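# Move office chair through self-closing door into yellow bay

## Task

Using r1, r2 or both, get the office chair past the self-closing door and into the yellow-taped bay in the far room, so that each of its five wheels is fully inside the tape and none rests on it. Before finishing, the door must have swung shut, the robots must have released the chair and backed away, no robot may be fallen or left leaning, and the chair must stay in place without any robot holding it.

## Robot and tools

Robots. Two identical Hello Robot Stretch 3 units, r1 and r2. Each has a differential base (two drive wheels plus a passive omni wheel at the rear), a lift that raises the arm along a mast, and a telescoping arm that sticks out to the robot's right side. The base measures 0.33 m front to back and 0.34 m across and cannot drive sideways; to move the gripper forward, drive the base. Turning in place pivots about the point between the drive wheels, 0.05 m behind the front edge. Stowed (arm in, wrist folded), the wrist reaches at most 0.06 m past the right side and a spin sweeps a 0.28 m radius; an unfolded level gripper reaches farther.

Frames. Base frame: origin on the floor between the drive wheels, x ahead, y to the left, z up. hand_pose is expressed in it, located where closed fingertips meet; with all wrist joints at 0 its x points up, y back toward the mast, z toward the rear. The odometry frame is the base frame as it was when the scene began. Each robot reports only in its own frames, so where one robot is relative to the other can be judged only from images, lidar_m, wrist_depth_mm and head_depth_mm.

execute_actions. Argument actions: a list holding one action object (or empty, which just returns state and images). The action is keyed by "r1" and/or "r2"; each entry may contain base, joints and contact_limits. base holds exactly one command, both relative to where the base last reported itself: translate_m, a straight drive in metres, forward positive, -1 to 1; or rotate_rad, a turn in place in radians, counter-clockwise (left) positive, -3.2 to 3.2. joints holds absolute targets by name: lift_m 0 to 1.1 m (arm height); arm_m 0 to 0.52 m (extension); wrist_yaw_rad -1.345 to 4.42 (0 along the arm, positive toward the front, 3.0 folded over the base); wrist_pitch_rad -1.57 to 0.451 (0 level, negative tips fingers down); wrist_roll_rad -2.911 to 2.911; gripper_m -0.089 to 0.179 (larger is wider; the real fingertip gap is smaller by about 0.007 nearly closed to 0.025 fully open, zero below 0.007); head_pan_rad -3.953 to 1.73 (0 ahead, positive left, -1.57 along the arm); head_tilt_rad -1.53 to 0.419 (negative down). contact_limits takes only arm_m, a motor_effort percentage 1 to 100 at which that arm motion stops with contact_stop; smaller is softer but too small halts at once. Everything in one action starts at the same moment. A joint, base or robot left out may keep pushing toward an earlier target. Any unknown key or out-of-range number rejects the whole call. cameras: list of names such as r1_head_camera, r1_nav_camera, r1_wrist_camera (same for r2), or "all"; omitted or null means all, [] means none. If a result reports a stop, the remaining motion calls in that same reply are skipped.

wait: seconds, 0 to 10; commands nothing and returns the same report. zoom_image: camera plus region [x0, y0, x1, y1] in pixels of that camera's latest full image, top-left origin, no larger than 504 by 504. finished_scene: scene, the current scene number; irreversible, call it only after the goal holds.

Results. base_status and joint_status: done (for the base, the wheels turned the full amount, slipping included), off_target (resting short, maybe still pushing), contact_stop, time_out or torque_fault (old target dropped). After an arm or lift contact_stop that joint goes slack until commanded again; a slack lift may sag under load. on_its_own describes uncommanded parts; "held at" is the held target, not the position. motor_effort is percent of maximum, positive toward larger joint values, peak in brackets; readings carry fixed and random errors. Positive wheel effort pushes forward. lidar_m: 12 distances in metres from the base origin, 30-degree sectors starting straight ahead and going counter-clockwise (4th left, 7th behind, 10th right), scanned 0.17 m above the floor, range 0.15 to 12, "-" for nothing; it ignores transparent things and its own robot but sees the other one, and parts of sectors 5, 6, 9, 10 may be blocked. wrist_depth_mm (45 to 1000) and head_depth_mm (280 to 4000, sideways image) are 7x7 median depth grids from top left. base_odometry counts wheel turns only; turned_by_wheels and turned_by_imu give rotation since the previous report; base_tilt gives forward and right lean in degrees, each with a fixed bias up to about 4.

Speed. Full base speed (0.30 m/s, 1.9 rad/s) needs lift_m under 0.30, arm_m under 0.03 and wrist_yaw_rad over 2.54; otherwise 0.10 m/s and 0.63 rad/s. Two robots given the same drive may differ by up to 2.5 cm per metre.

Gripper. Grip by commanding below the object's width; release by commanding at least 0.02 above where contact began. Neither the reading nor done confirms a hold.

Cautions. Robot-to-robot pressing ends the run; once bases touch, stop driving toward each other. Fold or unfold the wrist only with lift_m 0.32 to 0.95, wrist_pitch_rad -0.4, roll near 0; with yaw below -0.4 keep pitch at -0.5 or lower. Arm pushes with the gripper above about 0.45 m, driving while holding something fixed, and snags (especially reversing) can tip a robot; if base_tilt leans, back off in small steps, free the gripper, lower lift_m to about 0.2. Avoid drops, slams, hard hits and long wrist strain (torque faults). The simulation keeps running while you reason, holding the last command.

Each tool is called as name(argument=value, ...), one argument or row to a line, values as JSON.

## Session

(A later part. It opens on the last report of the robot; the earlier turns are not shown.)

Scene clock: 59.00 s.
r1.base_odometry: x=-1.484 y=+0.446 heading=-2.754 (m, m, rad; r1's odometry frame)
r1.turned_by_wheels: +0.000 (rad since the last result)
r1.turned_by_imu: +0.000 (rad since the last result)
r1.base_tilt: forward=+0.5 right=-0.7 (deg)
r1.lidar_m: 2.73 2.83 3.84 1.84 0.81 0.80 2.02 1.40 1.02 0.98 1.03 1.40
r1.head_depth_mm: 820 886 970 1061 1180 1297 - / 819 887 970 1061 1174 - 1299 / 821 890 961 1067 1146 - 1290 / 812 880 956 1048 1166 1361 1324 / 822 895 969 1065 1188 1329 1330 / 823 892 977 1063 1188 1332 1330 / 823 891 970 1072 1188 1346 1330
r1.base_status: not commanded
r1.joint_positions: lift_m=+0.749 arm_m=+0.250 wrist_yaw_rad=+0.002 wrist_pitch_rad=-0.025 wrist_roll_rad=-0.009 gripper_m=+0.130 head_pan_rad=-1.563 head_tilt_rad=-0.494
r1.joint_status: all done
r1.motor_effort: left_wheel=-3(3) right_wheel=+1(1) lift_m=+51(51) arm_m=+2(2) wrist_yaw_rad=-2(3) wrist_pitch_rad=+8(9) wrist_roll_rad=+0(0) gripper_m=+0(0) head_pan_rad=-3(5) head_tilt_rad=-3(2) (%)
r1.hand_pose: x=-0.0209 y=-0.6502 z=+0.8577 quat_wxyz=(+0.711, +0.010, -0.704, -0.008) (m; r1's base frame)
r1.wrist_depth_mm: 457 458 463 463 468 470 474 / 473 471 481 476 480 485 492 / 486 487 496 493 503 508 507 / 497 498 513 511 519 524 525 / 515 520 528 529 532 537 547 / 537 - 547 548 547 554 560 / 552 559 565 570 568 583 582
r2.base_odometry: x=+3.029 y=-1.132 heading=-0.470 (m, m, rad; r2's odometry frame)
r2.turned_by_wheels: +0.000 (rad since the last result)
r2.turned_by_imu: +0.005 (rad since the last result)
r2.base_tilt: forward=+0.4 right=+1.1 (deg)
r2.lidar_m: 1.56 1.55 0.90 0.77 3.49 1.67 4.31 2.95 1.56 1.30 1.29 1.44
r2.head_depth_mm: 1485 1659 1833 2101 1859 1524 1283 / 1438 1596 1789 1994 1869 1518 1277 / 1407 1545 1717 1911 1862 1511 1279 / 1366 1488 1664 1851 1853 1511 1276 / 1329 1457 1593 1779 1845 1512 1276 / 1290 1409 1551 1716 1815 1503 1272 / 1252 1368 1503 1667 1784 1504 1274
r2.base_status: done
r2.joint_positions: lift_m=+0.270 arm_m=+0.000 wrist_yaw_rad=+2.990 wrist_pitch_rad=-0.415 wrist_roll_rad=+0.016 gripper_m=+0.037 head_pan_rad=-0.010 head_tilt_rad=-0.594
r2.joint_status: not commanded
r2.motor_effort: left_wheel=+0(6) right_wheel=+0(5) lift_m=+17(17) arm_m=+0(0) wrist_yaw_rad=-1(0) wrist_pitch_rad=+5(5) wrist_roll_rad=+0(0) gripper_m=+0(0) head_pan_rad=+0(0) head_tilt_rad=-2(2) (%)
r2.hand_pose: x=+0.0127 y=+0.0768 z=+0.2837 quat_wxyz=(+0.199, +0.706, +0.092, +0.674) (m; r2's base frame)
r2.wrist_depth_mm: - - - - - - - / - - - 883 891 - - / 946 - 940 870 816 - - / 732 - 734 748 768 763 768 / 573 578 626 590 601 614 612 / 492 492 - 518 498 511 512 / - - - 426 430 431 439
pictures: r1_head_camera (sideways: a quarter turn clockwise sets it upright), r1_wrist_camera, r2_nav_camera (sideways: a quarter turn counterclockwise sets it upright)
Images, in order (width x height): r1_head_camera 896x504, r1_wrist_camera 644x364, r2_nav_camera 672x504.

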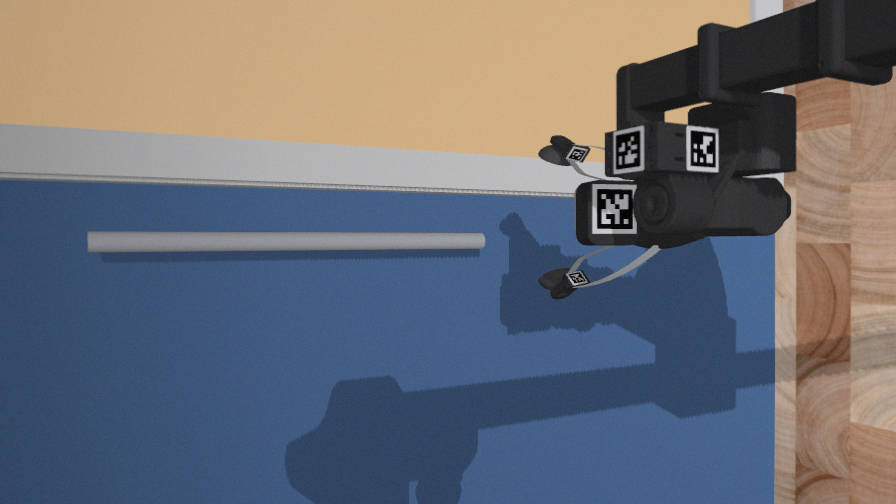

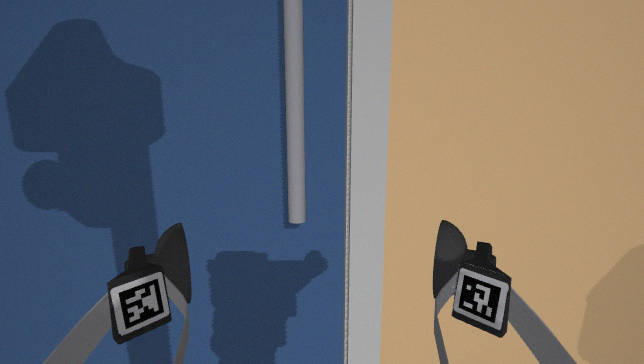

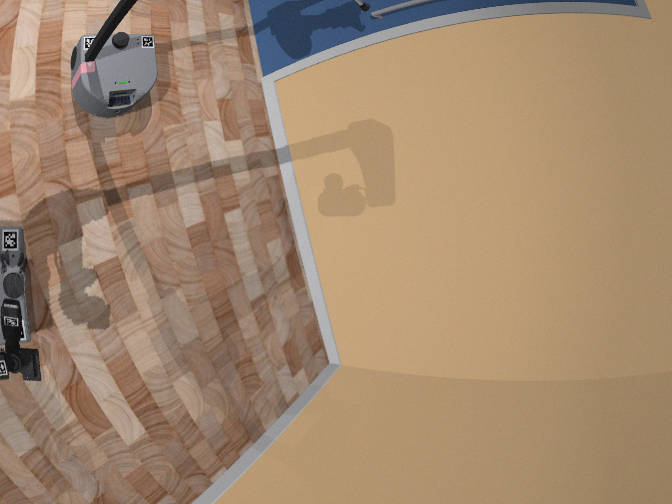

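execute_actions(
  actions=[
    {"r1":{"base":{"translate_m":0.02},"joints":{"arm_m":0.4,"lift_m":0.77}},"r2":{"base":{"rotate_rad":0.33}}},
  ],
  cameras=[],
)

execute_actions(
  actions=[
    {"r1":{"joints":{"arm_m":0.52},"contact_limits":{"arm_m":15}},"r2":{"base":{"translate_m":1}}},
  ],
  cameras=["r1_wrist_camera","r1_head_camera"],
)

execute_actions(
  actions=[
    {"r1":{"joints":{"gripper_m":-0.03}},"r2":{"base":{"translate_m":0.22}}},
  ],
  cameras=["r1_wrist_camera","r1_head_camera"],
)

execute_actions(
  actions=[
    {"r1":{"joints":{"arm_m":0.42}},"r2":{"base":{"rotate_rad":1.57}}},
  ],
  cameras=["r1_wrist_camera","r1_head_camera","r2_nav_camera"],
)

Scene clock: 68.90 s.
r1.base_odometry: x=-1.503 y=+0.438 heading=-2.754 (m, m, rad; r1's odometry frame)
r1.turned_by_wheels: +0.000 (rad since the last result)
r1.turned_by_imu: +0.000 (rad since the last result)
r1.base_tilt: forward=+0.4 right=-0.8 (deg)
r1.lidar_m: 2.71 2.81 3.83 1.83 0.86 0.86 2.03 1.41 1.03 0.98 1.03 1.40
r1.head_depth_mm: 818 889 966 1062 1178 1284 - / 818 886 969 1064 - 1327 1326 / 821 888 968 1050 - 1337 1328 / 819 881 959 1047 1205 1331 1328 / 823 888 972 1071 1187 1338 1332 / 820 890 970 1067 1183 1338 1326 / 820 893 973 1068 1186 1333 1329
r1.base_status: done
r1.joint_positions: lift_m=+0.769 arm_m=+0.400 wrist_yaw_rad=+0.001 wrist_pitch_rad=-0.024 wrist_roll_rad=-0.009 gripper_m=+0.130 head_pan_rad=-1.563 head_tilt_rad=-0.494
r1.joint_status: all done
r1.motor_effort: left_wheel=-2(5) right_wheel=+1(5) lift_m=+50(53) arm_m=+2(2) wrist_yaw_rad=-1(3) wrist_pitch_rad=+8(8) wrist_roll_rad=+0(0) gripper_m=+0(0) head_pan_rad=-4(3) head_tilt_rad=-3(3) (%)
r1.hand_pose: x=-0.0212 y=-0.8002 z=+0.8779 quat_wxyz=(+0.711, +0.009, -0.704, -0.008) (m; r1's base frame)
r1.wrist_depth_mm: 318 320 322 323 317 330 332 / 326 330 332 333 327 337 342 / 336 339 342 343 336 352 352 / 348 352 351 354 350 363 363 / 361 362 364 368 361 374 375 / 372 - 377 379 371 385 391 / 382 393 391 398 389 402 404
r2.base_odometry: x=+3.029 y=-1.132 heading=-0.140 (m, m, rad; r2's odometry frame)
r2.turned_by_wheels: +0.330 (rad since the last result)
r2.turned_by_imu: +0.322 (rad since the last result)
r2.base_tilt: forward=+0.4 right=+1.1 (deg)
r2.lidar_m: 1.55 1.61 0.79 3.49 3.63 1.67 4.30 1.84 1.34 1.29 1.34 1.62
r2.head_depth_mm: 1294 1414 1573 1744 1865 1509 1282 / 1298 1414 1569 1749 1860 1508 1281 / 1299 1433 1577 1760 1853 1521 1280 / 1301 1429 1580 1771 1854 1511 1273 / 1301 1422 1577 1767 1836 1517 1278 / 1308 1433 1587 1770 1861 1514 1275 / 1312 1440 1588 1793 1850 1515 1270
r2.base_status: done
r2.joint_positions: lift_m=+0.270 arm_m=+0.000 wrist_yaw_rad=+2.990 wrist_pitch_rad=-0.415 wrist_roll_rad=+0.016 gripper_m=+0.037 head_pan_rad=-0.010 head_tilt_rad=-0.594
r2.joint_status: not commanded
r2.motor_effort: left_wheel=-1(4) right_wheel=+2(7) lift_m=+17(17) arm_m=+0(0) wrist_yaw_rad=+0(0) wrist_pitch_rad=+5(5) wrist_roll_rad=+0(0) gripper_m=+0(0) head_pan_rad=+1(1) head_tilt_rad=-3(2) (%)
r2.hand_pose: x=+0.0127 y=+0.0768 z=+0.2837 quat_wxyz=(+0.199, +0.706, +0.092, +0.674) (m; r2's base frame)
r2.wrist_depth_mm: - - - - - - - / - - - - 903 926 - / 953 - 984 968 809 719 - / 716 - 737 730 744 728 750 / 581 580 612 599 601 607 625 / 486 493 - 524 508 510 512 / - - - 425 432 434 440
pictures: none
No camera images: the call's "cameras" was empty. Leave "cameras" out to get every camera's image.

Scene clock: 73.83 s.
r1.base_odometry: x=-1.503 y=+0.438 heading=-2.754 (m, m, rad; r1's odometry frame)
r1.turned_by_wheels: +0.000 (rad since the last result)
r1.turned_by_imu: +0.000 (rad since the last result)
r1.base_tilt: forward=+0.4 right=-0.7 (deg)
r1.lidar_m: 2.71 2.81 3.84 1.83 2.89 2.11 2.04 0.70 1.03 0.98 1.03 1.40
r1.head_depth_mm: 817 884 966 1066 1179 1300 - / 816 887 968 1043 1201 1357 1323 / 823 890 966 1023 1188 1328 1323 / 817 879 957 1053 1188 1329 1335 / 821 890 973 1066 1181 1341 1329 / 825 892 972 1066 1186 1339 1323 / 822 891 973 1069 1197 1334 1330
r1.base_status: not commanded
r1.joint_positions: lift_m=+0.769 arm_m=+0.519 wrist_yaw_rad=+0.001 wrist_pitch_rad=-0.024 wrist_roll_rad=-0.009 gripper_m=+0.130 head_pan_rad=-1.563 head_tilt_rad=-0.494
r1.joint_status: all done
r1.motor_effort: left_wheel=-3(3) right_wheel=+1(1) lift_m=+51(51) arm_m=+3(3) wrist_yaw_rad=-1(1) wrist_pitch_rad=+8(8) wrist_roll_rad=+0(0) gripper_m=-1(1) head_pan_rad=-4(4) head_tilt_rad=-3(2) (%)
r1.contact_limits: arm_m 15 (drawing in: default 21, maximum 34; extending or still: default 27, maximum 45)
r1.hand_pose: x=-0.0212 y=-0.9198 z=+0.8779 quat_wxyz=(+0.711, +0.009, -0.704, -0.008) (m; r1's base frame)
r1.wrist_depth_mm: 207 209 210 146 212 203 216 / 213 214 217 151 217 211 222 / 220 221 222 156 223 217 229 / 226 227 231 162 231 233 238 / 233 234 238 169 241 242 245 / 241 - 246 246 248 251 253 / 248 253 254 255 248 261 265
r2.base_odometry: x=+4.019 y=-1.271 heading=-0.140 (m, m, rad; r2's odometry frame)
r2.turned_by_wheels: +0.000 (rad since the last result)
r2.turned_by_imu: +0.010 (rad since the last result)
r2.base_tilt: forward=+0.4 right=+1.2 (deg)
r2.lidar_m: 0.56 0.58 0.80 2.22 0.88 2.51 5.01 1.82 1.34 1.29 0.79 0.58
r2.head_depth_mm: 433 474 525 586 663 765 901 / 434 476 525 588 664 769 910 / 436 478 529 590 669 771 912 / 437 480 532 593 673 775 920 / 439 480 534 596 678 782 924 / 440 483 536 599 680 788 931 / 442 485 537 601 682 792 940
r2.base_status: done
r2.joint_positions: lift_m=+0.270 arm_m=+0.000 wrist_yaw_rad=+2.990 wrist_pitch_rad=-0.415 wrist_roll_rad=+0.016 gripper_m=+0.037 head_pan_rad=-0.010 head_tilt_rad=-0.594
r2.joint_status: not commanded
r2.motor_effort: left_wheel=-2(5) right_wheel=+2(7) lift_m=+17(17) arm_m=+0(0) wrist_yaw_rad=+0(0) wrist_pitch_rad=+5(5) wrist_roll_rad=+0(0) gripper_m=+0(0) head_pan_rad=+0(0) head_tilt_rad=-2(2) (%)
r2.hand_pose: x=+0.0127 y=+0.0768 z=+0.2836 quat_wxyz=(+0.199, +0.706, +0.092, +0.674) (m; r2's base frame)
r2.wrist_depth_mm: - - - - - 754 543 / - - - - - 734 544 / 569 - 949 966 999 749 564 / 563 - 752 746 758 722 564 / 577 598 608 592 607 605 556 / 489 495 - 519 514 513 507 / - - - 433 429 438 435
pictures: r1_head_camera (sideways: a quarter turn clockwise sets it upright), r1_wrist_camera
Images, in order (width x height): r1_head_camera 896x504, r1_wrist_camera 644x364.

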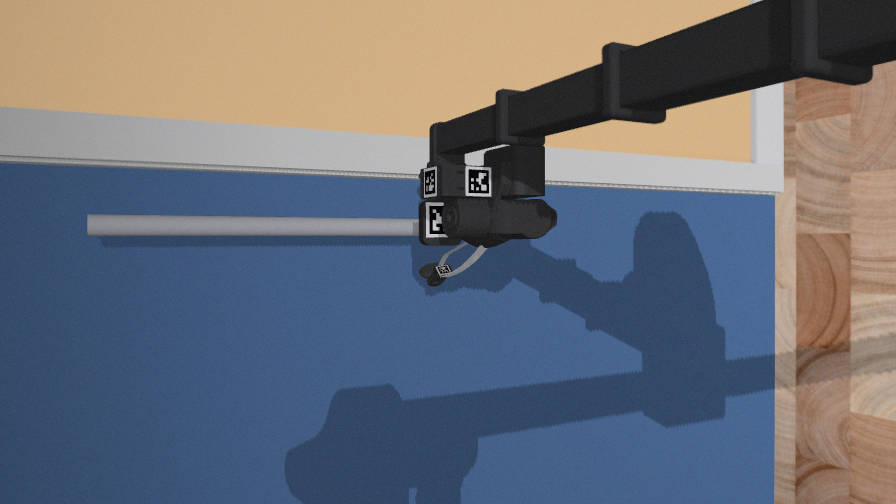

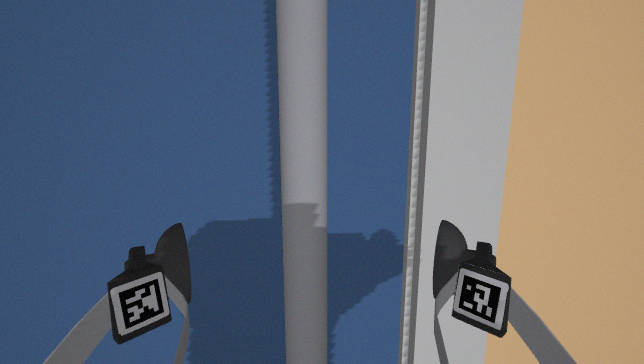

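Scene clock: 76.03 s.
r1.base_odometry: x=-1.503 y=+0.438 heading=-2.754 (m, m, rad; r1's odometry frame)
r1.turned_by_wheels: +0.000 (rad since the last result)
r1.turned_by_imu: +0.000 (rad since the last result)
r1.base_tilt: forward=+0.5 right=-0.8 (deg)
r1.lidar_m: 2.71 2.80 3.83 1.83 2.90 2.11 2.03 0.83 1.02 0.98 1.03 1.40
r1.head_depth_mm: 822 886 967 1063 1181 1305 - / 820 884 966 1048 1201 1347 1325 / 821 891 972 1019 1183 1327 1327 / 823 881 961 1047 1181 1333 1326 / 823 889 970 1072 1179 1335 1334 / 821 892 970 1071 1187 1342 1333 / 823 892 969 1072 1188 1331 1335
r1.base_status: not commanded
r1.joint_positions: lift_m=+0.769 arm_m=+0.519 wrist_yaw_rad=+0.008 wrist_pitch_rad=-0.026 wrist_roll_rad=-0.009 gripper_m=-0.029 head_pan_rad=-1.563 head_tilt_rad=-0.494
r1.joint_status: all done
r1.motor_effort: left_wheel=+1(3) right_wheel=-3(3) lift_m=+52(51) arm_m=+2(2) wrist_yaw_rad=-11(11) wrist_pitch_rad=+9(9) wrist_roll_rad=+0(0) gripper_m=-24(100) head_pan_rad=-4(4) head_tilt_rad=-2(3) (%)
r1.hand_pose: x=-0.0193 y=-0.9197 z=+0.8774 quat_wxyz=(+0.711, +0.012, -0.704, -0.006) (m; r1's base frame)
r1.wrist_depth_mm: 209 211 210 210 212 202 215 / 214 216 217 216 219 208 221 / 222 223 224 223 224 217 229 / 229 230 232 231 231 224 236 / 237 238 239 163 238 241 244 / 245 246 246 169 238 249 253 / 253 254 258 257 256 259 262
r2.base_odometry: x=+4.237 y=-1.302 heading=-0.140 (m, m, rad; r2's odometry frame)
r2.turned_by_wheels: +0.000 (rad since the last result)
r2.turned_by_imu: +0.002 (rad since the last result)
r2.base_tilt: forward=+0.5 right=+1.2 (deg)
r2.lidar_m: 0.34 0.35 0.48 1.36 0.97 1.03 4.95 1.82 1.34 1.28 0.48 0.35
r2.head_depth_mm: - - 296 330 373 431 508 / - - 297 331 375 433 511 / - - 298 332 377 436 516 / - - 299 335 379 437 520 / - - 300 336 382 441 524 / - 283 302 338 384 445 528 / - 284 303 339 387 446 533
r2.base_status: done
r2.joint_positions: lift_m=+0.270 arm_m=+0.000 wrist_yaw_rad=+2.990 wrist_pitch_rad=-0.415 wrist_roll_rad=+0.016 gripper_m=+0.037 head_pan_rad=-0.010 head_tilt_rad=-0.594
r2.joint_status: not commanded
r2.motor_effort: left_wheel=-2(5) right_wheel=+2(8) lift_m=+17(17) arm_m=+0(0) wrist_yaw_rad=+0(0) wrist_pitch_rad=+5(5) wrist_roll_rad=+0(0) gripper_m=+0(0) head_pan_rad=+1(0) head_tilt_rad=-1(1) (%)
r2.hand_pose: x=+0.0127 y=+0.0768 z=+0.2836 quat_wxyz=(+0.199, +0.706, +0.092, +0.674) (m; r2's base frame)
r2.wrist_depth_mm: - - - - 685 456 330 / - - - - 697 466 335 / 769 - 985 979 739 469 343 / 687 - 728 729 686 483 346 / 579 572 613 607 597 469 349 / 488 491 - 518 501 470 359 / - - - 432 430 434 346
pictures: r1_head_camera (sideways: a quarter turn clockwise sets it upright), r1_wrist_camera
Images, in order (width x height): r1_head_camera 896x504, r1_wrist_camera 644x364.

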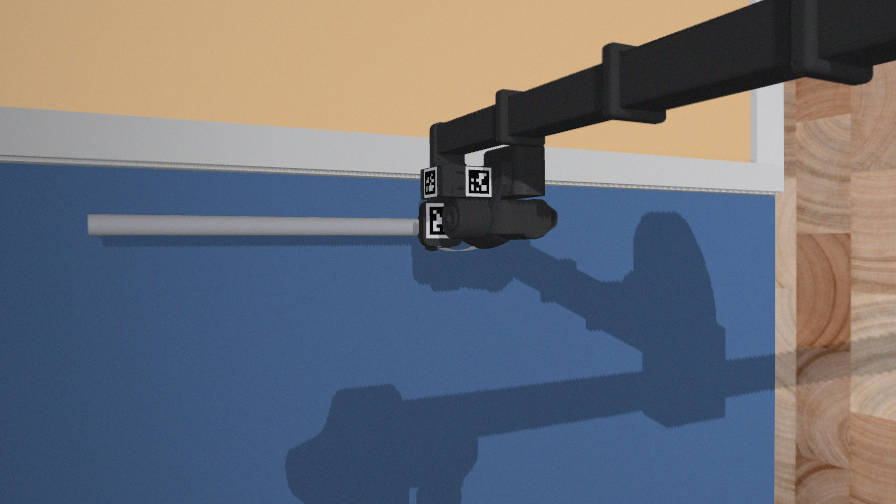

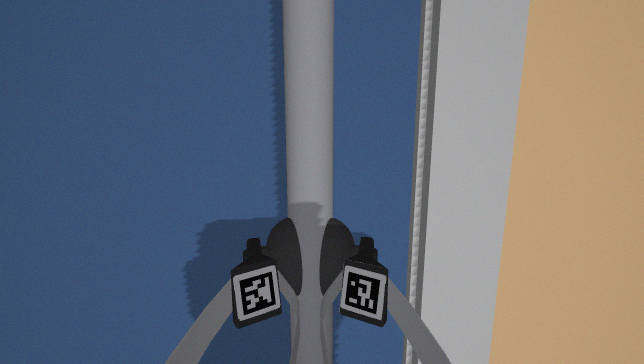

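Scene clock: 78.33 s.
r1.base_odometry: x=-1.503 y=+0.438 heading=-2.754 (m, m, rad; r1's odometry frame)
r1.turned_by_wheels: +0.000 (rad since the last result)
r1.turned_by_imu: +0.000 (rad since the last result)
r1.base_tilt: forward=+0.4 right=-0.8 (deg)
r1.lidar_m: 2.71 2.80 3.82 1.83 2.89 2.11 2.04 0.95 1.02 0.98 1.03 1.40
r1.head_depth_mm: 816 890 970 1063 1182 1312 - / 815 885 968 1045 - 1348 1324 / 818 891 968 1045 1212 1324 1330 / 820 879 961 1050 1191 1338 1322 / 823 885 966 1065 1181 1334 1334 / 822 888 970 1067 1190 1340 1329 / 821 892 974 1066 1189 1338 1335
r1.base_status: not commanded
r1.joint_positions: lift_m=+0.769 arm_m=+0.420 wrist_yaw_rad=+0.001 wrist_pitch_rad=-0.023 wrist_roll_rad=-0.009 gripper_m=-0.029 head_pan_rad=-1.563 head_tilt_rad=-0.494
r1.joint_status: all done
r1.motor_effort: left_wheel=-2(5) right_wheel=+1(4) lift_m=+51(51) arm_m=-4(6) wrist_yaw_rad=-2(12) wrist_pitch_rad=+7(9) wrist_roll_rad=+0(0) gripper_m=-15(23) head_pan_rad=-4(4) head_tilt_rad=-2(3) (%)
r1.hand_pose: x=-0.0211 y=-0.8209 z=+0.8783 quat_wxyz=(+0.711, +0.009, -0.704, -0.008) (m; r1's base frame)
r1.wrist_depth_mm: 298 301 303 301 296 308 313 / 307 311 312 312 307 318 322 / 318 318 321 320 318 330 333 / 326 328 331 331 326 339 343 / 339 339 343 344 339 349 355 / 348 350 353 - 349 365 367 / 357 363 368 370 367 379 381
r2.base_odometry: x=+4.237 y=-1.302 heading=+1.430 (m, m, rad; r2's odometry frame)
r2.turned_by_wheels: +1.570 (rad since the last result)
r2.turned_by_imu: +1.531 (rad since the last result)
r2.base_tilt: forward=+0.4 right=+1.1 (deg)
r2.lidar_m: 1.24 0.97 1.03 5.38 1.86 1.35 1.29 0.49 0.35 0.34 0.35 0.47
r2.head_depth_mm: 1129 1124 1113 1096 1089 1074 1025 / 1741 1716 1700 1512 1636 1478 1281 / 2955 3163 3016 2200 1852 1512 1282 / 2974 3237 3329 793 1845 1522 1283 / 2971 3281 3369 787 1849 1515 1275 / 2966 3225 3349 2123 1841 1514 1278 / 3035 3245 3253 2216 1854 1505 1270
r2.base_status: done
r2.joint_positions: lift_m=+0.270 arm_m=+0.000 wrist_yaw_rad=+2.990 wrist_pitch_rad=-0.415 wrist_roll_rad=+0.016 gripper_m=+0.037 head_pan_rad=-0.010 head_tilt_rad=-0.594
r2.joint_status: not commanded
r2.motor_effort: left_wheel=-1(6) right_wheel=+2(9) lift_m=+17(17) arm_m=+0(1) wrist_yaw_rad=+0(0) wrist_pitch_rad=+5(5) wrist_roll_rad=+0(0) gripper_m=+0(0) head_pan_rad=+1(0) head_tilt_rad=-2(1) (%)
r2.hand_pose: x=+0.0127 y=+0.0768 z=+0.2836 quat_wxyz=(+0.199, +0.706, +0.092, +0.674) (m; r2's base frame)
r2.wrist_depth_mm: - - - - - - - / - - - - - 899 - / 933 - 976 986 898 723 748 / 728 - 743 732 750 768 753 / 570 576 611 605 609 604 617 / 482 489 - 516 520 514 517 / - - - 427 432 436 431
pictures: r1_head_camera (sideways: a quarter turn clockwise sets it upright), r1_wrist_camera, r2_nav_camera (sideways: a quarter turn counterclockwise sets it upright)
Images, in order (width x height): r1_head_camera 896x504, r1_wrist_camera 644x364, r2_nav_camera 672x504.

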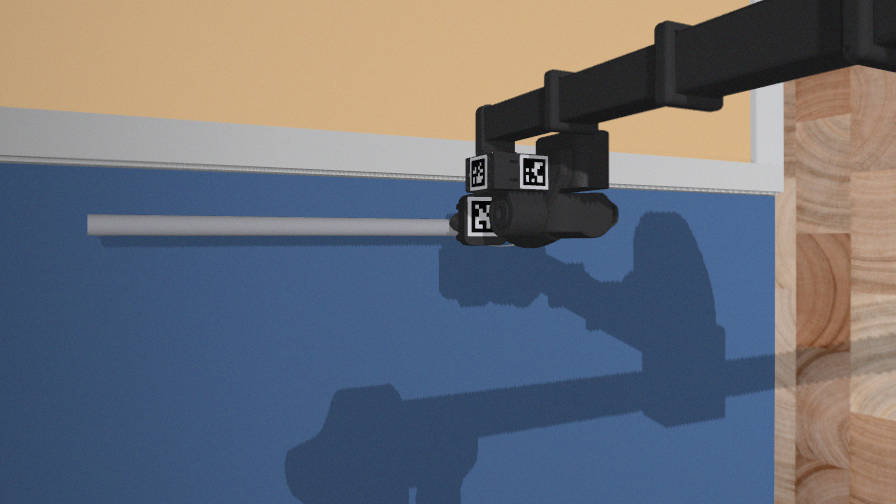

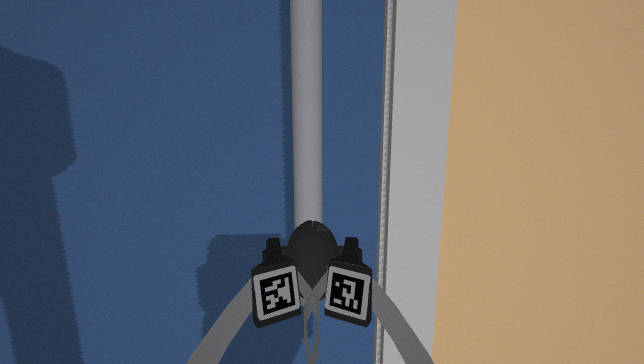

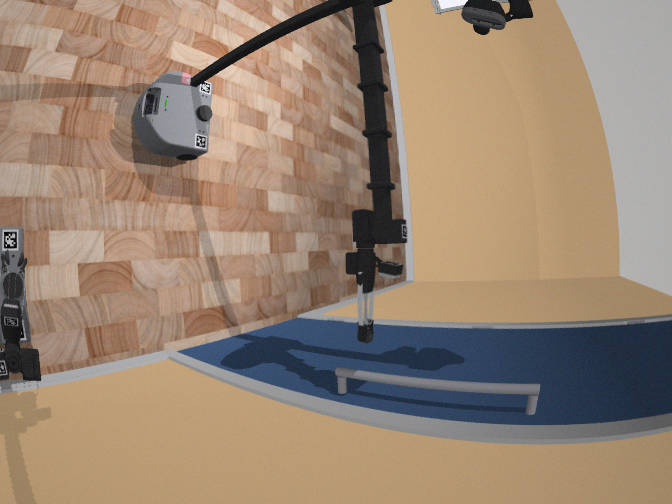

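execute_actions(
  actions=[
    {"r1":{"base":{"rotate_rad":0.3},"joints":{"arm_m":0.35,"gripper_m":0.12}}},
  ],
  cameras=[],
)

execute_actions(
  actions=[
    {"r1":{"base":{"translate_m":-0.17}}},
  ],
  cameras=[],
)

execute_actions(
  actions=[
    {"r1":{"base":{"rotate_rad":-0.3}}},
  ],
  cameras=[],
)

execute_actions(
  actions=[
    {"r1":{"base":{"translate_m":0.167}}},
  ],
  cameras=[],
)

execute_actions(
  actions=[
    {"r1":{"joints":{"arm_m":0.51},"contact_limits":{"arm_m":12}}},
  ],
  cameras=["r1_wrist_camera"],
)

execute_actions(
  actions=[
    {"r1":{"joints":{"gripper_m":-0.05}}},
  ],
  cameras=["r1_wrist_camera"],
)

execute_actions(
  actions=[
    {"r1":{"base":{"translate_m":0.01},"joints":{"arm_m":0.42}}},
  ],
  cameras=["r1_wrist_camera","r2_nav_camera"],
)

Scene clock: 87.67 s.
r1.base_odometry: x=-1.503 y=+0.438 heading=-2.454 (m, m, rad; r1's odometry frame)
r1.turned_by_wheels: +0.300 (rad since the last result)
r1.turned_by_imu: +0.298 (rad since the last result)
r1.base_tilt: forward=+0.5 right=-0.7 (deg)
r1.lidar_m: 2.71 3.19 1.83 3.85 2.31 2.04 0.95 0.95 0.98 0.99 1.17 2.12
r1.head_depth_mm: 792 852 912 999 1105 1173 - / 818 882 957 1043 - 1306 1322 / 840 905 987 1075 - 1361 1329 / 865 935 1024 1117 1265 1419 1327 / 888 968 1061 1177 1308 1477 1338 / 922 1005 1104 1221 1363 1525 1328 / 950 1034 1139 1267 1423 1577 1333
r1.base_status: done
r1.joint_positions: lift_m=+0.769 arm_m=+0.350 wrist_yaw_rad=+0.001 wrist_pitch_rad=-0.023 wrist_roll_rad=-0.009 gripper_m=+0.120 head_pan_rad=-1.563 head_tilt_rad=-0.494
r1.joint_status: all done
r1.motor_effort: left_wheel=-3(7) right_wheel=+1(6) lift_m=+50(51) arm_m=-4(4) wrist_yaw_rad=-1(1) wrist_pitch_rad=+8(7) wrist_roll_rad=+1(0) gripper_m=+0(98) head_pan_rad=-3(4) head_tilt_rad=-3(2) (%)
r1.hand_pose: x=-0.0212 y=-0.7509 z=+0.8783 quat_wxyz=(+0.711, +0.009, -0.704, -0.008) (m; r1's base frame)
r1.wrist_depth_mm: 525 477 433 407 374 350 329 / 541 498 456 416 387 359 327 / 563 518 469 429 397 370 338 / 578 536 486 447 414 378 347 / 602 562 498 457 426 387 354 / 634 597 522 473 446 396 371 / 683 608 546 495 447 423 388
r2.base_odometry: x=+4.237 y=-1.302 heading=+1.430 (m, m, rad; r2's odometry frame)
r2.turned_by_wheels: +0.000 (rad since the last result)
r2.turned_by_imu: +0.000 (rad since the last result)
r2.base_tilt: forward=+0.5 right=+1.1 (deg)
r2.lidar_m: 1.24 0.97 0.99 5.39 1.86 1.34 1.29 0.49 0.35 0.34 0.35 0.47
r2.head_depth_mm: 1125 1125 1109 1104 1086 1078 1019 / 1734 1719 1690 1673 1642 1471 1280 / 2919 3169 2928 2393 1855 1515 1280 / 2972 3274 3348 2388 1846 1513 1276 / 3017 3268 3179 2293 1850 1513 1274 / 2984 3296 845 2269 1838 1504 1271 / 3000 3223 3324 2348 1853 1502 1276
r2.base_status: not commanded
r2.joint_positions: lift_m=+0.270 arm_m=+0.000 wrist_yaw_rad=+2.990 wrist_pitch_rad=-0.415 wrist_roll_rad=+0.016 gripper_m=+0.037 head_pan_rad=-0.010 head_tilt_rad=-0.594
r2.joint_status: not commanded
r2.motor_effort: left_wheel=-2(1) right_wheel=+3(2) lift_m=+17(17) arm_m=+0(1) wrist_yaw_rad=+0(0) wrist_pitch_rad=+5(5) wrist_roll_rad=+0(0) gripper_m=+0(0) head_pan_rad=+1(0) head_tilt_rad=-1(2) (%)
r2.hand_pose: x=+0.0127 y=+0.0768 z=+0.2836 quat_wxyz=(+0.199, +0.706, +0.092, +0.674) (m; r2's base frame)
r2.wrist_depth_mm: - - - - - - - / - - - - - 903 - / 922 - 967 979 975 717 721 / 712 - 724 736 755 718 755 / 577 577 615 593 614 601 612 / 487 491 - 517 502 508 507 / - - - 429 434 440 436
pictures: none
No camera images: the call's "cameras" was empty. Leave "cameras" out to get every camera's image.

Scene clock: 90.87 s.
r1.base_odometry: x=-1.372 y=+0.546 heading=-2.454 (m, m, rad; r1's odometry frame)
r1.turned_by_wheels: +0.000 (rad since the last result)
r1.turned_by_imu: +0.000 (rad since the last result)
r1.base_tilt: forward=+0.4 right=-0.7 (deg)
r1.lidar_m: 2.87 3.38 1.91 3.55 2.12 1.87 1.78 0.78 0.93 0.93 1.11 2.02
r1.head_depth_mm: 745 803 869 948 1042 1125 - / 768 823 902 990 - 1234 1294 / 794 861 935 1018 - 1289 1326 / 820 889 970 1056 1209 1335 1331 / 843 920 1008 1109 1244 1404 1331 / 870 948 1049 1156 1292 1489 1343 / 899 980 1087 1211 1360 1526 1339
r1.base_status: done
r1.joint_positions: lift_m=+0.769 arm_m=+0.350 wrist_yaw_rad=+0.001 wrist_pitch_rad=-0.023 wrist_roll_rad=-0.009 gripper_m=+0.120 head_pan_rad=-1.563 head_tilt_rad=-0.494
r1.joint_status: not commanded
r1.motor_effort: left_wheel=-3(7) right_wheel=+1(3) lift_m=+51(51) arm_m=-5(4) wrist_yaw_rad=-1(1) wrist_pitch_rad=+8(8) wrist_roll_rad=+0(1) gripper_m=+0(0) head_pan_rad=-4(4) head_tilt_rad=-2(3) (%)
r1.hand_pose: x=-0.0212 y=-0.7509 z=+0.8783 quat_wxyz=(+0.711, +0.009, -0.704, -0.008) (m; r1's base frame)
r1.wrist_depth_mm: 458 419 385 357 322 310 283 / 481 438 399 368 335 316 291 / 495 453 413 376 341 316 299 / 518 469 425 391 355 319 309 / 541 495 438 404 373 328 320 / 569 522 455 414 390 333 325 / 600 531 477 432 401 353 336
r2.base_odometry: x=+4.237 y=-1.302 heading=+1.430 (m, m, rad; r2's odometry frame)
r2.turned_by_wheels: +0.000 (rad since the last result)
r2.turned_by_imu: +0.000 (rad since the last result)
r2.base_tilt: forward=+0.4 right=+1.1 (deg)
r2.lidar_m: 1.24 0.83 0.82 5.36 1.86 1.34 1.29 0.49 0.35 0.34 0.35 0.47
r2.head_depth_mm: 1133 1120 1112 1104 1094 1076 1023 / 1736 1716 1684 1530 1639 1481 1281 / 2936 3216 2978 2214 1860 1506 1283 / 2963 3290 3358 2145 1867 1519 1273 / 2967 3224 3303 774 1858 1499 1278 / 2974 3276 3323 705 1852 1499 1266 / 2987 3270 3335 2193 1847 1507 1271
r2.base_status: not commanded
r2.joint_positions: lift_m=+0.270 arm_m=+0.000 wrist_yaw_rad=+2.990 wrist_pitch_rad=-0.415 wrist_roll_rad=+0.016 gripper_m=+0.037 head_pan_rad=-0.010 head_tilt_rad=-0.594
r2.joint_status: not commanded
r2.motor_effort: left_wheel=-1(2) right_wheel=+2(2) lift_m=+17(17) arm_m=+0(0) wrist_yaw_rad=+0(1) wrist_pitch_rad=+5(5) wrist_roll_rad=+0(0) gripper_m=+0(0) head_pan_rad=+0(0) head_tilt_rad=-3(2) (%)
r2.hand_pose: x=+0.0127 y=+0.0768 z=+0.2836 quat_wxyz=(+0.199, +0.706, +0.092, +0.674) (m; r2's base frame)
r2.wrist_depth_mm: - - - - - - - / - - - - - - - / 956 - 934 972 741 603 966 / 736 - 726 761 716 651 739 / 582 567 616 608 610 606 624 / 485 492 - 518 506 504 503 / - - - 434 432 434 434
pictures: none
No camera images: the call's "cameras" was empty. Leave "cameras" out to get every camera's image.

Scene clock: 92.30 s.
r1.base_odometry: x=-1.372 y=+0.546 heading=-2.754 (m, m, rad; r1's odometry frame)
r1.turned_by_wheels: -0.300 (rad since the last result)
r1.turned_by_imu: -0.298 (rad since the last result)
r1.base_tilt: forward=+0.5 right=-0.7 (deg)
r1.lidar_m: 2.87 2.98 1.92 1.92 2.66 1.95 1.87 0.78 0.81 0.93 0.97 1.32
r1.head_depth_mm: 775 841 914 1005 1118 1215 - / 775 842 917 1012 - 1267 1331 / 776 839 917 1005 - 1285 1336 / 772 829 908 997 1122 1254 1329 / 778 845 908 997 1122 1260 1327 / 778 834 918 1014 1126 1267 1336 / 777 842 921 1013 1130 1271 1327
r1.base_status: done
r1.joint_positions: lift_m=+0.769 arm_m=+0.350 wrist_yaw_rad=+0.001 wrist_pitch_rad=-0.023 wrist_roll_rad=-0.009 gripper_m=+0.120 head_pan_rad=-1.563 head_tilt_rad=-0.494
r1.joint_status: not commanded
r1.motor_effort: left_wheel=+1(7) right_wheel=-2(7) lift_m=+51(51) arm_m=-4(4) wrist_yaw_rad=-1(1) wrist_pitch_rad=+8(8) wrist_roll_rad=+0(0) gripper_m=-1(0) head_pan_rad=-4(4) head_tilt_rad=-2(2) (%)
r1.hand_pose: x=-0.0213 y=-0.7509 z=+0.8783 quat_wxyz=(+0.711, +0.009, -0.704, -0.008) (m; r1's base frame)
r1.wrist_depth_mm: 317 315 312 322 327 330 333 / 326 326 321 332 335 341 343 / 335 334 339 343 345 347 351 / 346 347 347 356 359 361 366 / 356 357 358 368 368 376 379 / 368 370 369 378 384 386 391 / 381 390 386 395 399 402 405
r2.base_odometry: x=+4.237 y=-1.302 heading=+1.430 (m, m, rad; r2's odometry frame)
r2.turned_by_wheels: +0.000 (rad since the last result)
r2.turned_by_imu: +0.000 (rad since the last result)
r2.base_tilt: forward=+0.4 right=+1.2 (deg)
r2.lidar_m: 1.24 0.82 0.82 5.35 1.86 1.35 1.29 0.49 0.35 0.34 0.35 0.47
r2.head_depth_mm: 1128 1119 1114 1103 1095 1079 1023 / 1739 1715 1683 1520 1492 1477 1280 / 2928 3164 2999 2419 1798 1512 1279 / 2965 3258 3401 2294 1688 1517 1280 / 2956 3244 3325 2389 1740 1511 1276 / 2984 3302 3350 563 1681 1510 1272 / 2986 3263 3331 2388 1785 1502 1274
r2.base_status: not commanded
r2.joint_positions: lift_m=+0.270 arm_m=+0.000 wrist_yaw_rad=+2.990 wrist_pitch_rad=-0.415 wrist_roll_rad=+0.016 gripper_m=+0.037 head_pan_rad=-0.010 head_tilt_rad=-0.594
r2.joint_status: not commanded
r2.motor_effort: left_wheel=-1(2) right_wheel=+2(2) lift_m=+17(17) arm_m=+0(0) wrist_yaw_rad=+0(0) wrist_pitch_rad=+5(5) wrist_roll_rad=+0(0) gripper_m=+0(0) head_pan_rad=+0(0) head_tilt_rad=-2(2) (%)
r2.hand_pose: x=+0.0127 y=+0.0768 z=+0.2836 quat_wxyz=(+0.199, +0.706, +0.092, +0.674) (m; r2's base frame)
r2.wrist_depth_mm: - - - - - - - / - - - - - - - / 945 - 947 986 734 659 971 / 725 - 729 735 712 690 771 / 587 574 620 594 599 595 620 / 479 494 - 517 497 509 514 / - - - 425 428 432 432
pictures: none
No camera images: the call's "cameras" was empty. Leave "cameras" out to get every camera's image.

Scene clock: 95.33 s.
r1.base_odometry: x=-1.526 y=+0.483 heading=-2.754 (m, m, rad; r1's odometry frame)
r1.turned_by_wheels: +0.000 (rad since the last result)
r1.turned_by_imu: +0.000 (rad since the last result)
r1.base_tilt: forward=+0.4 right=-0.8 (deg)
r1.lidar_m: 2.70 2.80 3.82 1.88 2.90 2.12 2.04 0.92 0.97 0.93 0.98 1.33
r1.head_depth_mm: 775 839 916 1007 1118 1213 - / 767 839 918 1011 - 1272 1327 / 776 839 921 997 - 1268 1331 / 777 833 909 998 1128 1255 1327 / 777 844 920 1016 1126 1268 1334 / 776 844 924 1007 1124 1261 1336 / 781 848 922 1009 1126 1265 1340
r1.base_status: done
r1.joint_positions: lift_m=+0.769 arm_m=+0.350 wrist_yaw_rad=+0.001 wrist_pitch_rad=-0.023 wrist_roll_rad=-0.009 gripper_m=+0.120 head_pan_rad=-1.563 head_tilt_rad=-0.494
r1.joint_status: not commanded
r1.motor_effort: left_wheel=+2(6) right_wheel=-3(4) lift_m=+51(51) arm_m=-4(4) wrist_yaw_rad=-1(1) wrist_pitch_rad=+7(8) wrist_roll_rad=+0(1) gripper_m=+0(0) head_pan_rad=-4(4) head_tilt_rad=-2(3) (%)
r1.hand_pose: x=-0.0213 y=-0.7509 z=+0.8783 quat_wxyz=(+0.711, +0.009, -0.704, -0.008) (m; r1's base frame)
r1.wrist_depth_mm: 316 319 320 322 317 329 331 / 326 328 332 332 325 339 342 / 332 337 340 344 338 350 354 / 346 348 354 353 347 361 365 / 356 357 364 366 360 372 376 / 369 368 379 378 371 386 391 / 381 389 390 394 389 403 407
r2.base_odometry: x=+4.237 y=-1.302 heading=+1.430 (m, m, rad; r2's odometry frame)
r2.turned_by_wheels: +0.000 (rad since the last result)
r2.turned_by_imu: +0.000 (rad since the last result)
r2.base_tilt: forward=+0.5 right=+1.1 (deg)
r2.lidar_m: 1.24 0.94 1.00 5.39 1.86 1.34 1.29 0.49 0.35 0.34 0.35 0.47
r2.head_depth_mm: 1136 1117 1107 1105 1090 1073 1024 / 1734 1712 1691 1524 1652 1461 1284 / 2988 3194 2991 2206 1852 1521 1277 / 2952 3312 3329 835 1856 1517 1282 / 2947 3305 3366 2120 1858 1519 1273 / 2986 3262 3353 2111 1853 1513 1278 / 2961 3302 3324 2187 1845 1508 1245
r2.base_status: not commanded
r2.joint_positions: lift_m=+0.270 arm_m=+0.000 wrist_yaw_rad=+2.990 wrist_pitch_rad=-0.415 wrist_roll_rad=+0.016 gripper_m=+0.037 head_pan_rad=-0.010 head_tilt_rad=-0.594
r2.joint_status: not commanded
r2.motor_effort: left_wheel=-1(2) right_wheel=+2(2) lift_m=+17(17) arm_m=+0(0) wrist_yaw_rad=+0(0) wrist_pitch_rad=+5(5) wrist_roll_rad=+0(0) gripper_m=+0(0) head_pan_rad=+0(0) head_tilt_rad=-3(1) (%)
r2.hand_pose: x=+0.0127 y=+0.0768 z=+0.2836 quat_wxyz=(+0.199, +0.706, +0.092, +0.674) (m; r2's base frame)
r2.wrist_depth_mm: - - - - - - - / - - - - - 925 - / 940 - 980 992 981 693 677 / 720 - 757 741 749 724 733 / 589 576 618 601 604 624 618 / 479 486 - 521 505 514 509 / - - - 427 432 432 437
pictures: none
No camera images: the call's "cameras" was empty. Leave "cameras" out to get every camera's image.

Scene clock: 97.77 s.
r1.base_odometry: x=-1.526 y=+0.483 heading=-2.754 (m, m, rad; r1's odometry frame)
r1.turned_by_wheels: +0.000 (rad since the last result)
r1.turned_by_imu: +0.000 (rad since the last result)
r1.base_tilt: forward=+0.4 right=-0.7 (deg)
r1.lidar_m: 2.70 2.80 3.80 1.88 2.90 2.12 2.04 0.92 0.97 0.93 0.98 1.33
r1.head_depth_mm: 775 838 917 1009 1117 1225 - / 768 839 914 990 1140 1280 1321 / 776 845 916 968 1138 1253 1325 / 777 831 903 991 1132 1265 1334 / 778 841 919 1008 1120 1257 1330 / 782 843 919 1013 1121 1258 1333 / 779 845 921 1011 1124 1269 1333
r1.base_status: not commanded
r1.joint_positions: lift_m=+0.769 arm_m=+0.510 wrist_yaw_rad=+0.001 wrist_pitch_rad=-0.023 wrist_roll_rad=-0.009 gripper_m=+0.120 head_pan_rad=-1.563 head_tilt_rad=-0.494
r1.joint_status: all done
r1.motor_effort: left_wheel=+2(2) right_wheel=-3(3) lift_m=+51(51) arm_m=+2(2) wrist_yaw_rad=-1(1) wrist_pitch_rad=+7(7) wrist_roll_rad=+1(0) gripper_m=+0(0) head_pan_rad=-4(4) head_tilt_rad=-3(3) (%)
r1.contact_limits: arm_m 12 (drawing in: default 21, maximum 34; extending or still: default 27, maximum 45)
r1.hand_pose: x=-0.0213 y=-0.9103 z=+0.8783 quat_wxyz=(+0.711, +0.009, -0.704, -0.008) (m; r1's base frame)
r1.wrist_depth_mm: 170 171 172 106 175 164 177 / 175 176 177 109 180 168 182 / 180 181 183 113 186 174 188 / 185 187 189 117 191 179 194 / 192 192 195 121 197 184 201 / 198 198 201 125 205 192 209 / 203 207 208 129 211 200 216
r2.base_odometry: x=+4.237 y=-1.302 heading=+1.430 (m, m, rad; r2's odometry frame)
r2.turned_by_wheels: +0.000 (rad since the last result)
r2.turned_by_imu: +0.000 (rad since the last result)
r2.base_tilt: forward=+0.4 right=+1.1 (deg)
r2.lidar_m: 1.24 0.94 1.00 5.40 1.86 1.35 1.29 0.49 0.35 0.34 0.35 0.47
r2.head_depth_mm: 1134 1120 1113 965 1089 1072 1026 / 1734 1725 1609 847 1646 1473 1274 / 2942 3157 2966 796 1841 1516 1280 / 2982 3297 3338 2136 1873 1515 1280 / 3016 3284 3302 2213 1847 1514 1272 / 2982 3291 3345 2206 1846 1505 1278 / 2983 3259 3322 2189 1851 1512 1246
r2.base_status: not commanded
r2.joint_positions: lift_m=+0.270 arm_m=+0.000 wrist_yaw_rad=+2.990 wrist_pitch_rad=-0.415 wrist_roll_rad=+0.016 gripper_m=+0.037 head_pan_rad=-0.010 head_tilt_rad=-0.594
r2.joint_status: not commanded
r2.motor_effort: left_wheel=-1(1) right_wheel=+2(2) lift_m=+17(17) arm_m=+0(0) wrist_yaw_rad=+1(0) wrist_pitch_rad=+5(5) wrist_roll_rad=+0(0) gripper_m=+0(0) head_pan_rad=+1(1) head_tilt_rad=-2(3) (%)
r2.hand_pose: x=+0.0127 y=+0.0768 z=+0.2836 quat_wxyz=(+0.199, +0.706, +0.092, +0.674) (m; r2's base frame)
r2.wrist_depth_mm: - - - - - - - / - - - - - 902 - / 943 - 962 944 - 712 688 / 722 - 735 735 740 728 721 / 570 581 623 597 611 602 608 / 485 497 - 516 504 509 508 / - - - 431 427 441 434
pictures: r1_wrist_camera
Images, in order (width x height): r1_wrist_camera 644x364.

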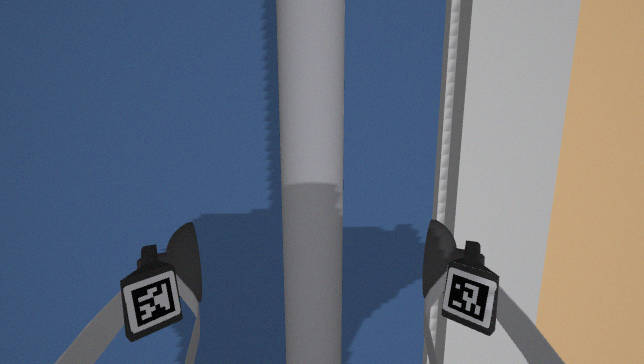

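Scene clock: 99.97 s.
r1.base_odometry: x=-1.526 y=+0.483 heading=-2.754 (m, m, rad; r1's odometry frame)
r1.turned_by_wheels: +0.000 (rad since the last result)
r1.turned_by_imu: +0.000 (rad since the last result)
r1.base_tilt: forward=+0.5 right=-0.7 (deg)
r1.lidar_m: 2.70 2.80 3.79 1.88 2.90 2.12 2.04 0.92 0.98 0.93 0.97 1.33
r1.head_depth_mm: 775 844 918 1006 1120 1226 - / 766 840 915 992 1133 1285 1330 / 778 843 919 970 1138 1257 1330 / 778 834 907 996 1132 1263 1329 / 778 844 923 1013 1121 1263 1329 / 781 840 918 1009 1123 1264 1335 / 780 845 920 1012 1125 1268 1331
r1.base_status: not commanded
r1.joint_positions: lift_m=+0.769 arm_m=+0.510 wrist_yaw_rad=+0.001 wrist_pitch_rad=-0.023 wrist_roll_rad=-0.009 gripper_m=-0.048 head_pan_rad=-1.563 head_tilt_rad=-0.494
r1.joint_status: all done
r1.motor_effort: left_wheel=+2(2) right_wheel=-3(3) lift_m=+51(51) arm_m=+2(2) wrist_yaw_rad=-1(1) wrist_pitch_rad=+8(7) wrist_roll_rad=+0(0) gripper_m=-33(100) head_pan_rad=-4(4) head_tilt_rad=-3(3) (%)
r1.hand_pose: x=-0.0213 y=-0.9103 z=+0.8783 quat_wxyz=(+0.711, +0.009, -0.704, -0.008) (m; r1's base frame)
r1.wrist_depth_mm: 170 171 172 106 175 164 176 / 174 176 177 109 180 168 182 / 180 181 182 113 185 173 188 / 185 186 189 117 191 179 194 / 192 193 194 119 198 185 202 / 198 199 200 122 204 192 208 / 205 205 209 131 212 198 216
r2.base_odometry: x=+4.237 y=-1.302 heading=+1.430 (m, m, rad; r2's odometry frame)
r2.turned_by_wheels: +0.000 (rad since the last result)
r2.turned_by_imu: +0.000 (rad since the last result)
r2.base_tilt: forward=+0.4 right=+1.1 (deg)
r2.lidar_m: 1.24 0.94 0.99 5.37 1.87 1.34 1.29 0.49 0.35 0.34 0.35 0.47
r2.head_depth_mm: 1127 1118 1115 1100 1090 1072 1024 / 1741 1714 1620 1376 1641 1463 1284 / 2941 3138 2879 796 1861 1520 1280 / 2984 3246 3371 2128 1867 1508 1269 / 2963 3274 3378 2196 1854 1512 1280 / 2987 3280 3275 2212 1843 1514 1276 / 3004 3246 3304 2191 1830 1505 1247
r2.base_status: not commanded
r2.joint_positions: lift_m=+0.270 arm_m=+0.000 wrist_yaw_rad=+2.990 wrist_pitch_rad=-0.415 wrist_roll_rad=+0.016 gripper_m=+0.037 head_pan_rad=-0.010 head_tilt_rad=-0.594
r2.joint_status: not commanded
r2.motor_effort: left_wheel=-2(1) right_wheel=+2(1) lift_m=+17(17) arm_m=+0(0) wrist_yaw_rad=+0(0) wrist_pitch_rad=+5(5) wrist_roll_rad=+0(0) gripper_m=+0(0) head_pan_rad=+0(0) head_tilt_rad=-3(2) (%)
r2.hand_pose: x=+0.0127 y=+0.0768 z=+0.2836 quat_wxyz=(+0.199, +0.706, +0.092, +0.674) (m; r2's base frame)
r2.wrist_depth_mm: - - - - - - - / - - - - - 881 - / 913 - 999 992 986 711 683 / 720 - 743 753 745 731 741 / 589 577 607 596 613 612 608 / 492 486 - 515 506 513 511 / - - - 427 436 434 443
pictures: r1_wrist_camera
Images, in order (width x height): r1_wrist_camera 644x364.

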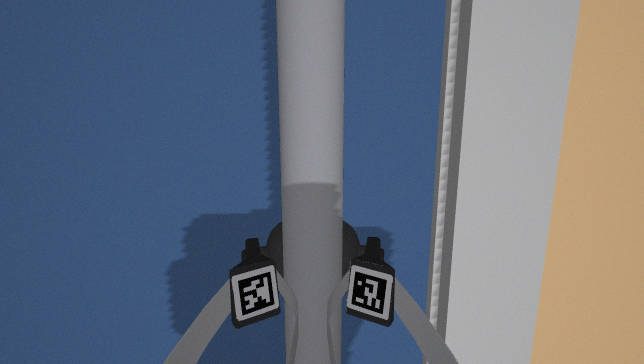

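Scene clock: 101.93 s.
r1.base_odometry: x=-1.536 y=+0.479 heading=-2.754 (m, m, rad; r1's odometry frame)
r1.turned_by_wheels: +0.000 (rad since the last result)
r1.turned_by_imu: +0.000 (rad since the last result)
r1.base_tilt: forward=+0.5 right=-0.7 (deg)
r1.lidar_m: 2.69 2.79 3.81 1.88 2.92 2.13 2.05 0.93 0.97 0.85 0.91 1.33
r1.head_depth_mm: 775 838 917 1008 1121 1232 - / 762 830 916 995 - 1273 1318 / 694 745 831 893 1052 1180 1296 / 700 756 825 905 1030 1148 1261 / 714 773 843 928 1037 1168 1283 / 720 784 854 947 1050 1188 1297 / 729 795 865 960 1068 1209 1308
r1.base_status: done
r1.joint_positions: lift_m=+0.769 arm_m=+0.420 wrist_yaw_rad=+0.003 wrist_pitch_rad=-0.022 wrist_roll_rad=-0.009 gripper_m=-0.038 head_pan_rad=-1.563 head_tilt_rad=-0.495
r1.joint_status: all done
r1.on_its_own: gripper_m is held at -0.039, not at your -0.050, by its stall guard, which is still easing
r1.motor_effort: left_wheel=+3(12) right_wheel=-5(13) lift_m=+51(51) arm_m=-4(9) wrist_yaw_rad=-4(32) wrist_pitch_rad=+8(8) wrist_roll_rad=+0(1) gripper_m=-26(35) head_pan_rad=-4(4) head_tilt_rad=-3(2) (%)
r1.hand_pose: x=-0.0207 y=-0.8210 z=+0.8783 quat_wxyz=(+0.711, +0.009, -0.704, -0.007) (m; r1's base frame)
r1.wrist_depth_mm: 186 182 177 106 170 259 261 / 192 189 184 110 175 266 270 / 199 194 189 114 180 277 278 / 206 201 196 117 186 284 288 / 213 208 202 120 192 294 297 / 222 216 211 123 198 305 309 / 230 224 217 132 208 316 320
r2.base_odometry: x=+4.237 y=-1.302 heading=+1.430 (m, m, rad; r2's odometry frame)
r2.turned_by_wheels: +0.000 (rad since the last result)
r2.turned_by_imu: +0.000 (rad since the last result)
r2.base_tilt: forward=+0.4 right=+1.1 (deg)
r2.lidar_m: 1.01 0.95 1.00 5.39 1.87 1.34 1.29 0.49 0.35 0.34 0.35 0.47
r2.head_depth_mm: 811 763 784 786 844 962 1021 / 1741 1717 1696 848 1422 1260 1198 / 2934 3155 2919 833 1869 1518 1282 / 2962 3235 3357 811 1859 1508 1274 / 2992 3271 3341 2121 1835 1516 1279 / 3007 3242 3347 2191 1839 1506 1276 / 3003 3282 3332 2200 1837 1505 1243
r2.base_status: not commanded
r2.joint_positions: lift_m=+0.270 arm_m=+0.000 wrist_yaw_rad=+2.990 wrist_pitch_rad=-0.415 wrist_roll_rad=+0.016 gripper_m=+0.037 head_pan_rad=-0.010 head_tilt_rad=-0.594
r2.joint_status: not commanded
r2.motor_effort: left_wheel=-1(1) right_wheel=+2(2) lift_m=+17(17) arm_m=+0(0) wrist_yaw_rad=-1(1) wrist_pitch_rad=+5(5) wrist_roll_rad=+0(0) gripper_m=+0(0) head_pan_rad=+1(0) head_tilt_rad=-2(2) (%)
r2.hand_pose: x=+0.0127 y=+0.0768 z=+0.2836 quat_wxyz=(+0.199, +0.706, +0.092, +0.674) (m; r2's base frame)
r2.wrist_depth_mm: - - - - - - - / - - - - - 890 - / 902 - 977 988 - 706 685 / 728 - 743 745 754 723 738 / 581 575 620 591 603 619 603 / 488 490 - 516 501 515 525 / - - - 428 433 426 439
pictures: r1_wrist_camera, r2_nav_camera (sideways: a quarter turn counterclockwise sets it upright)
Images, in order (width x height): r1_wrist_camera 644x364, r2_nav_camera 672x504.

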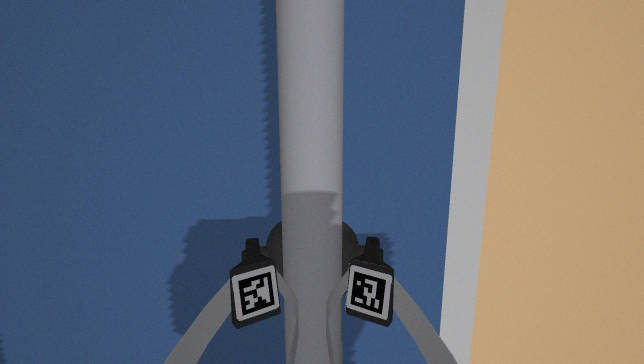

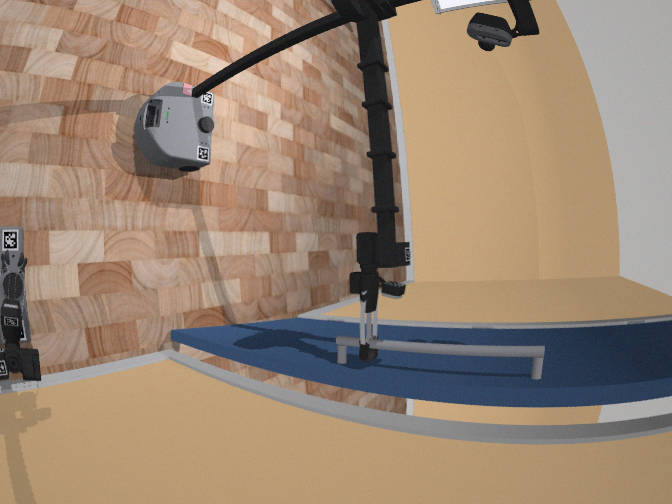

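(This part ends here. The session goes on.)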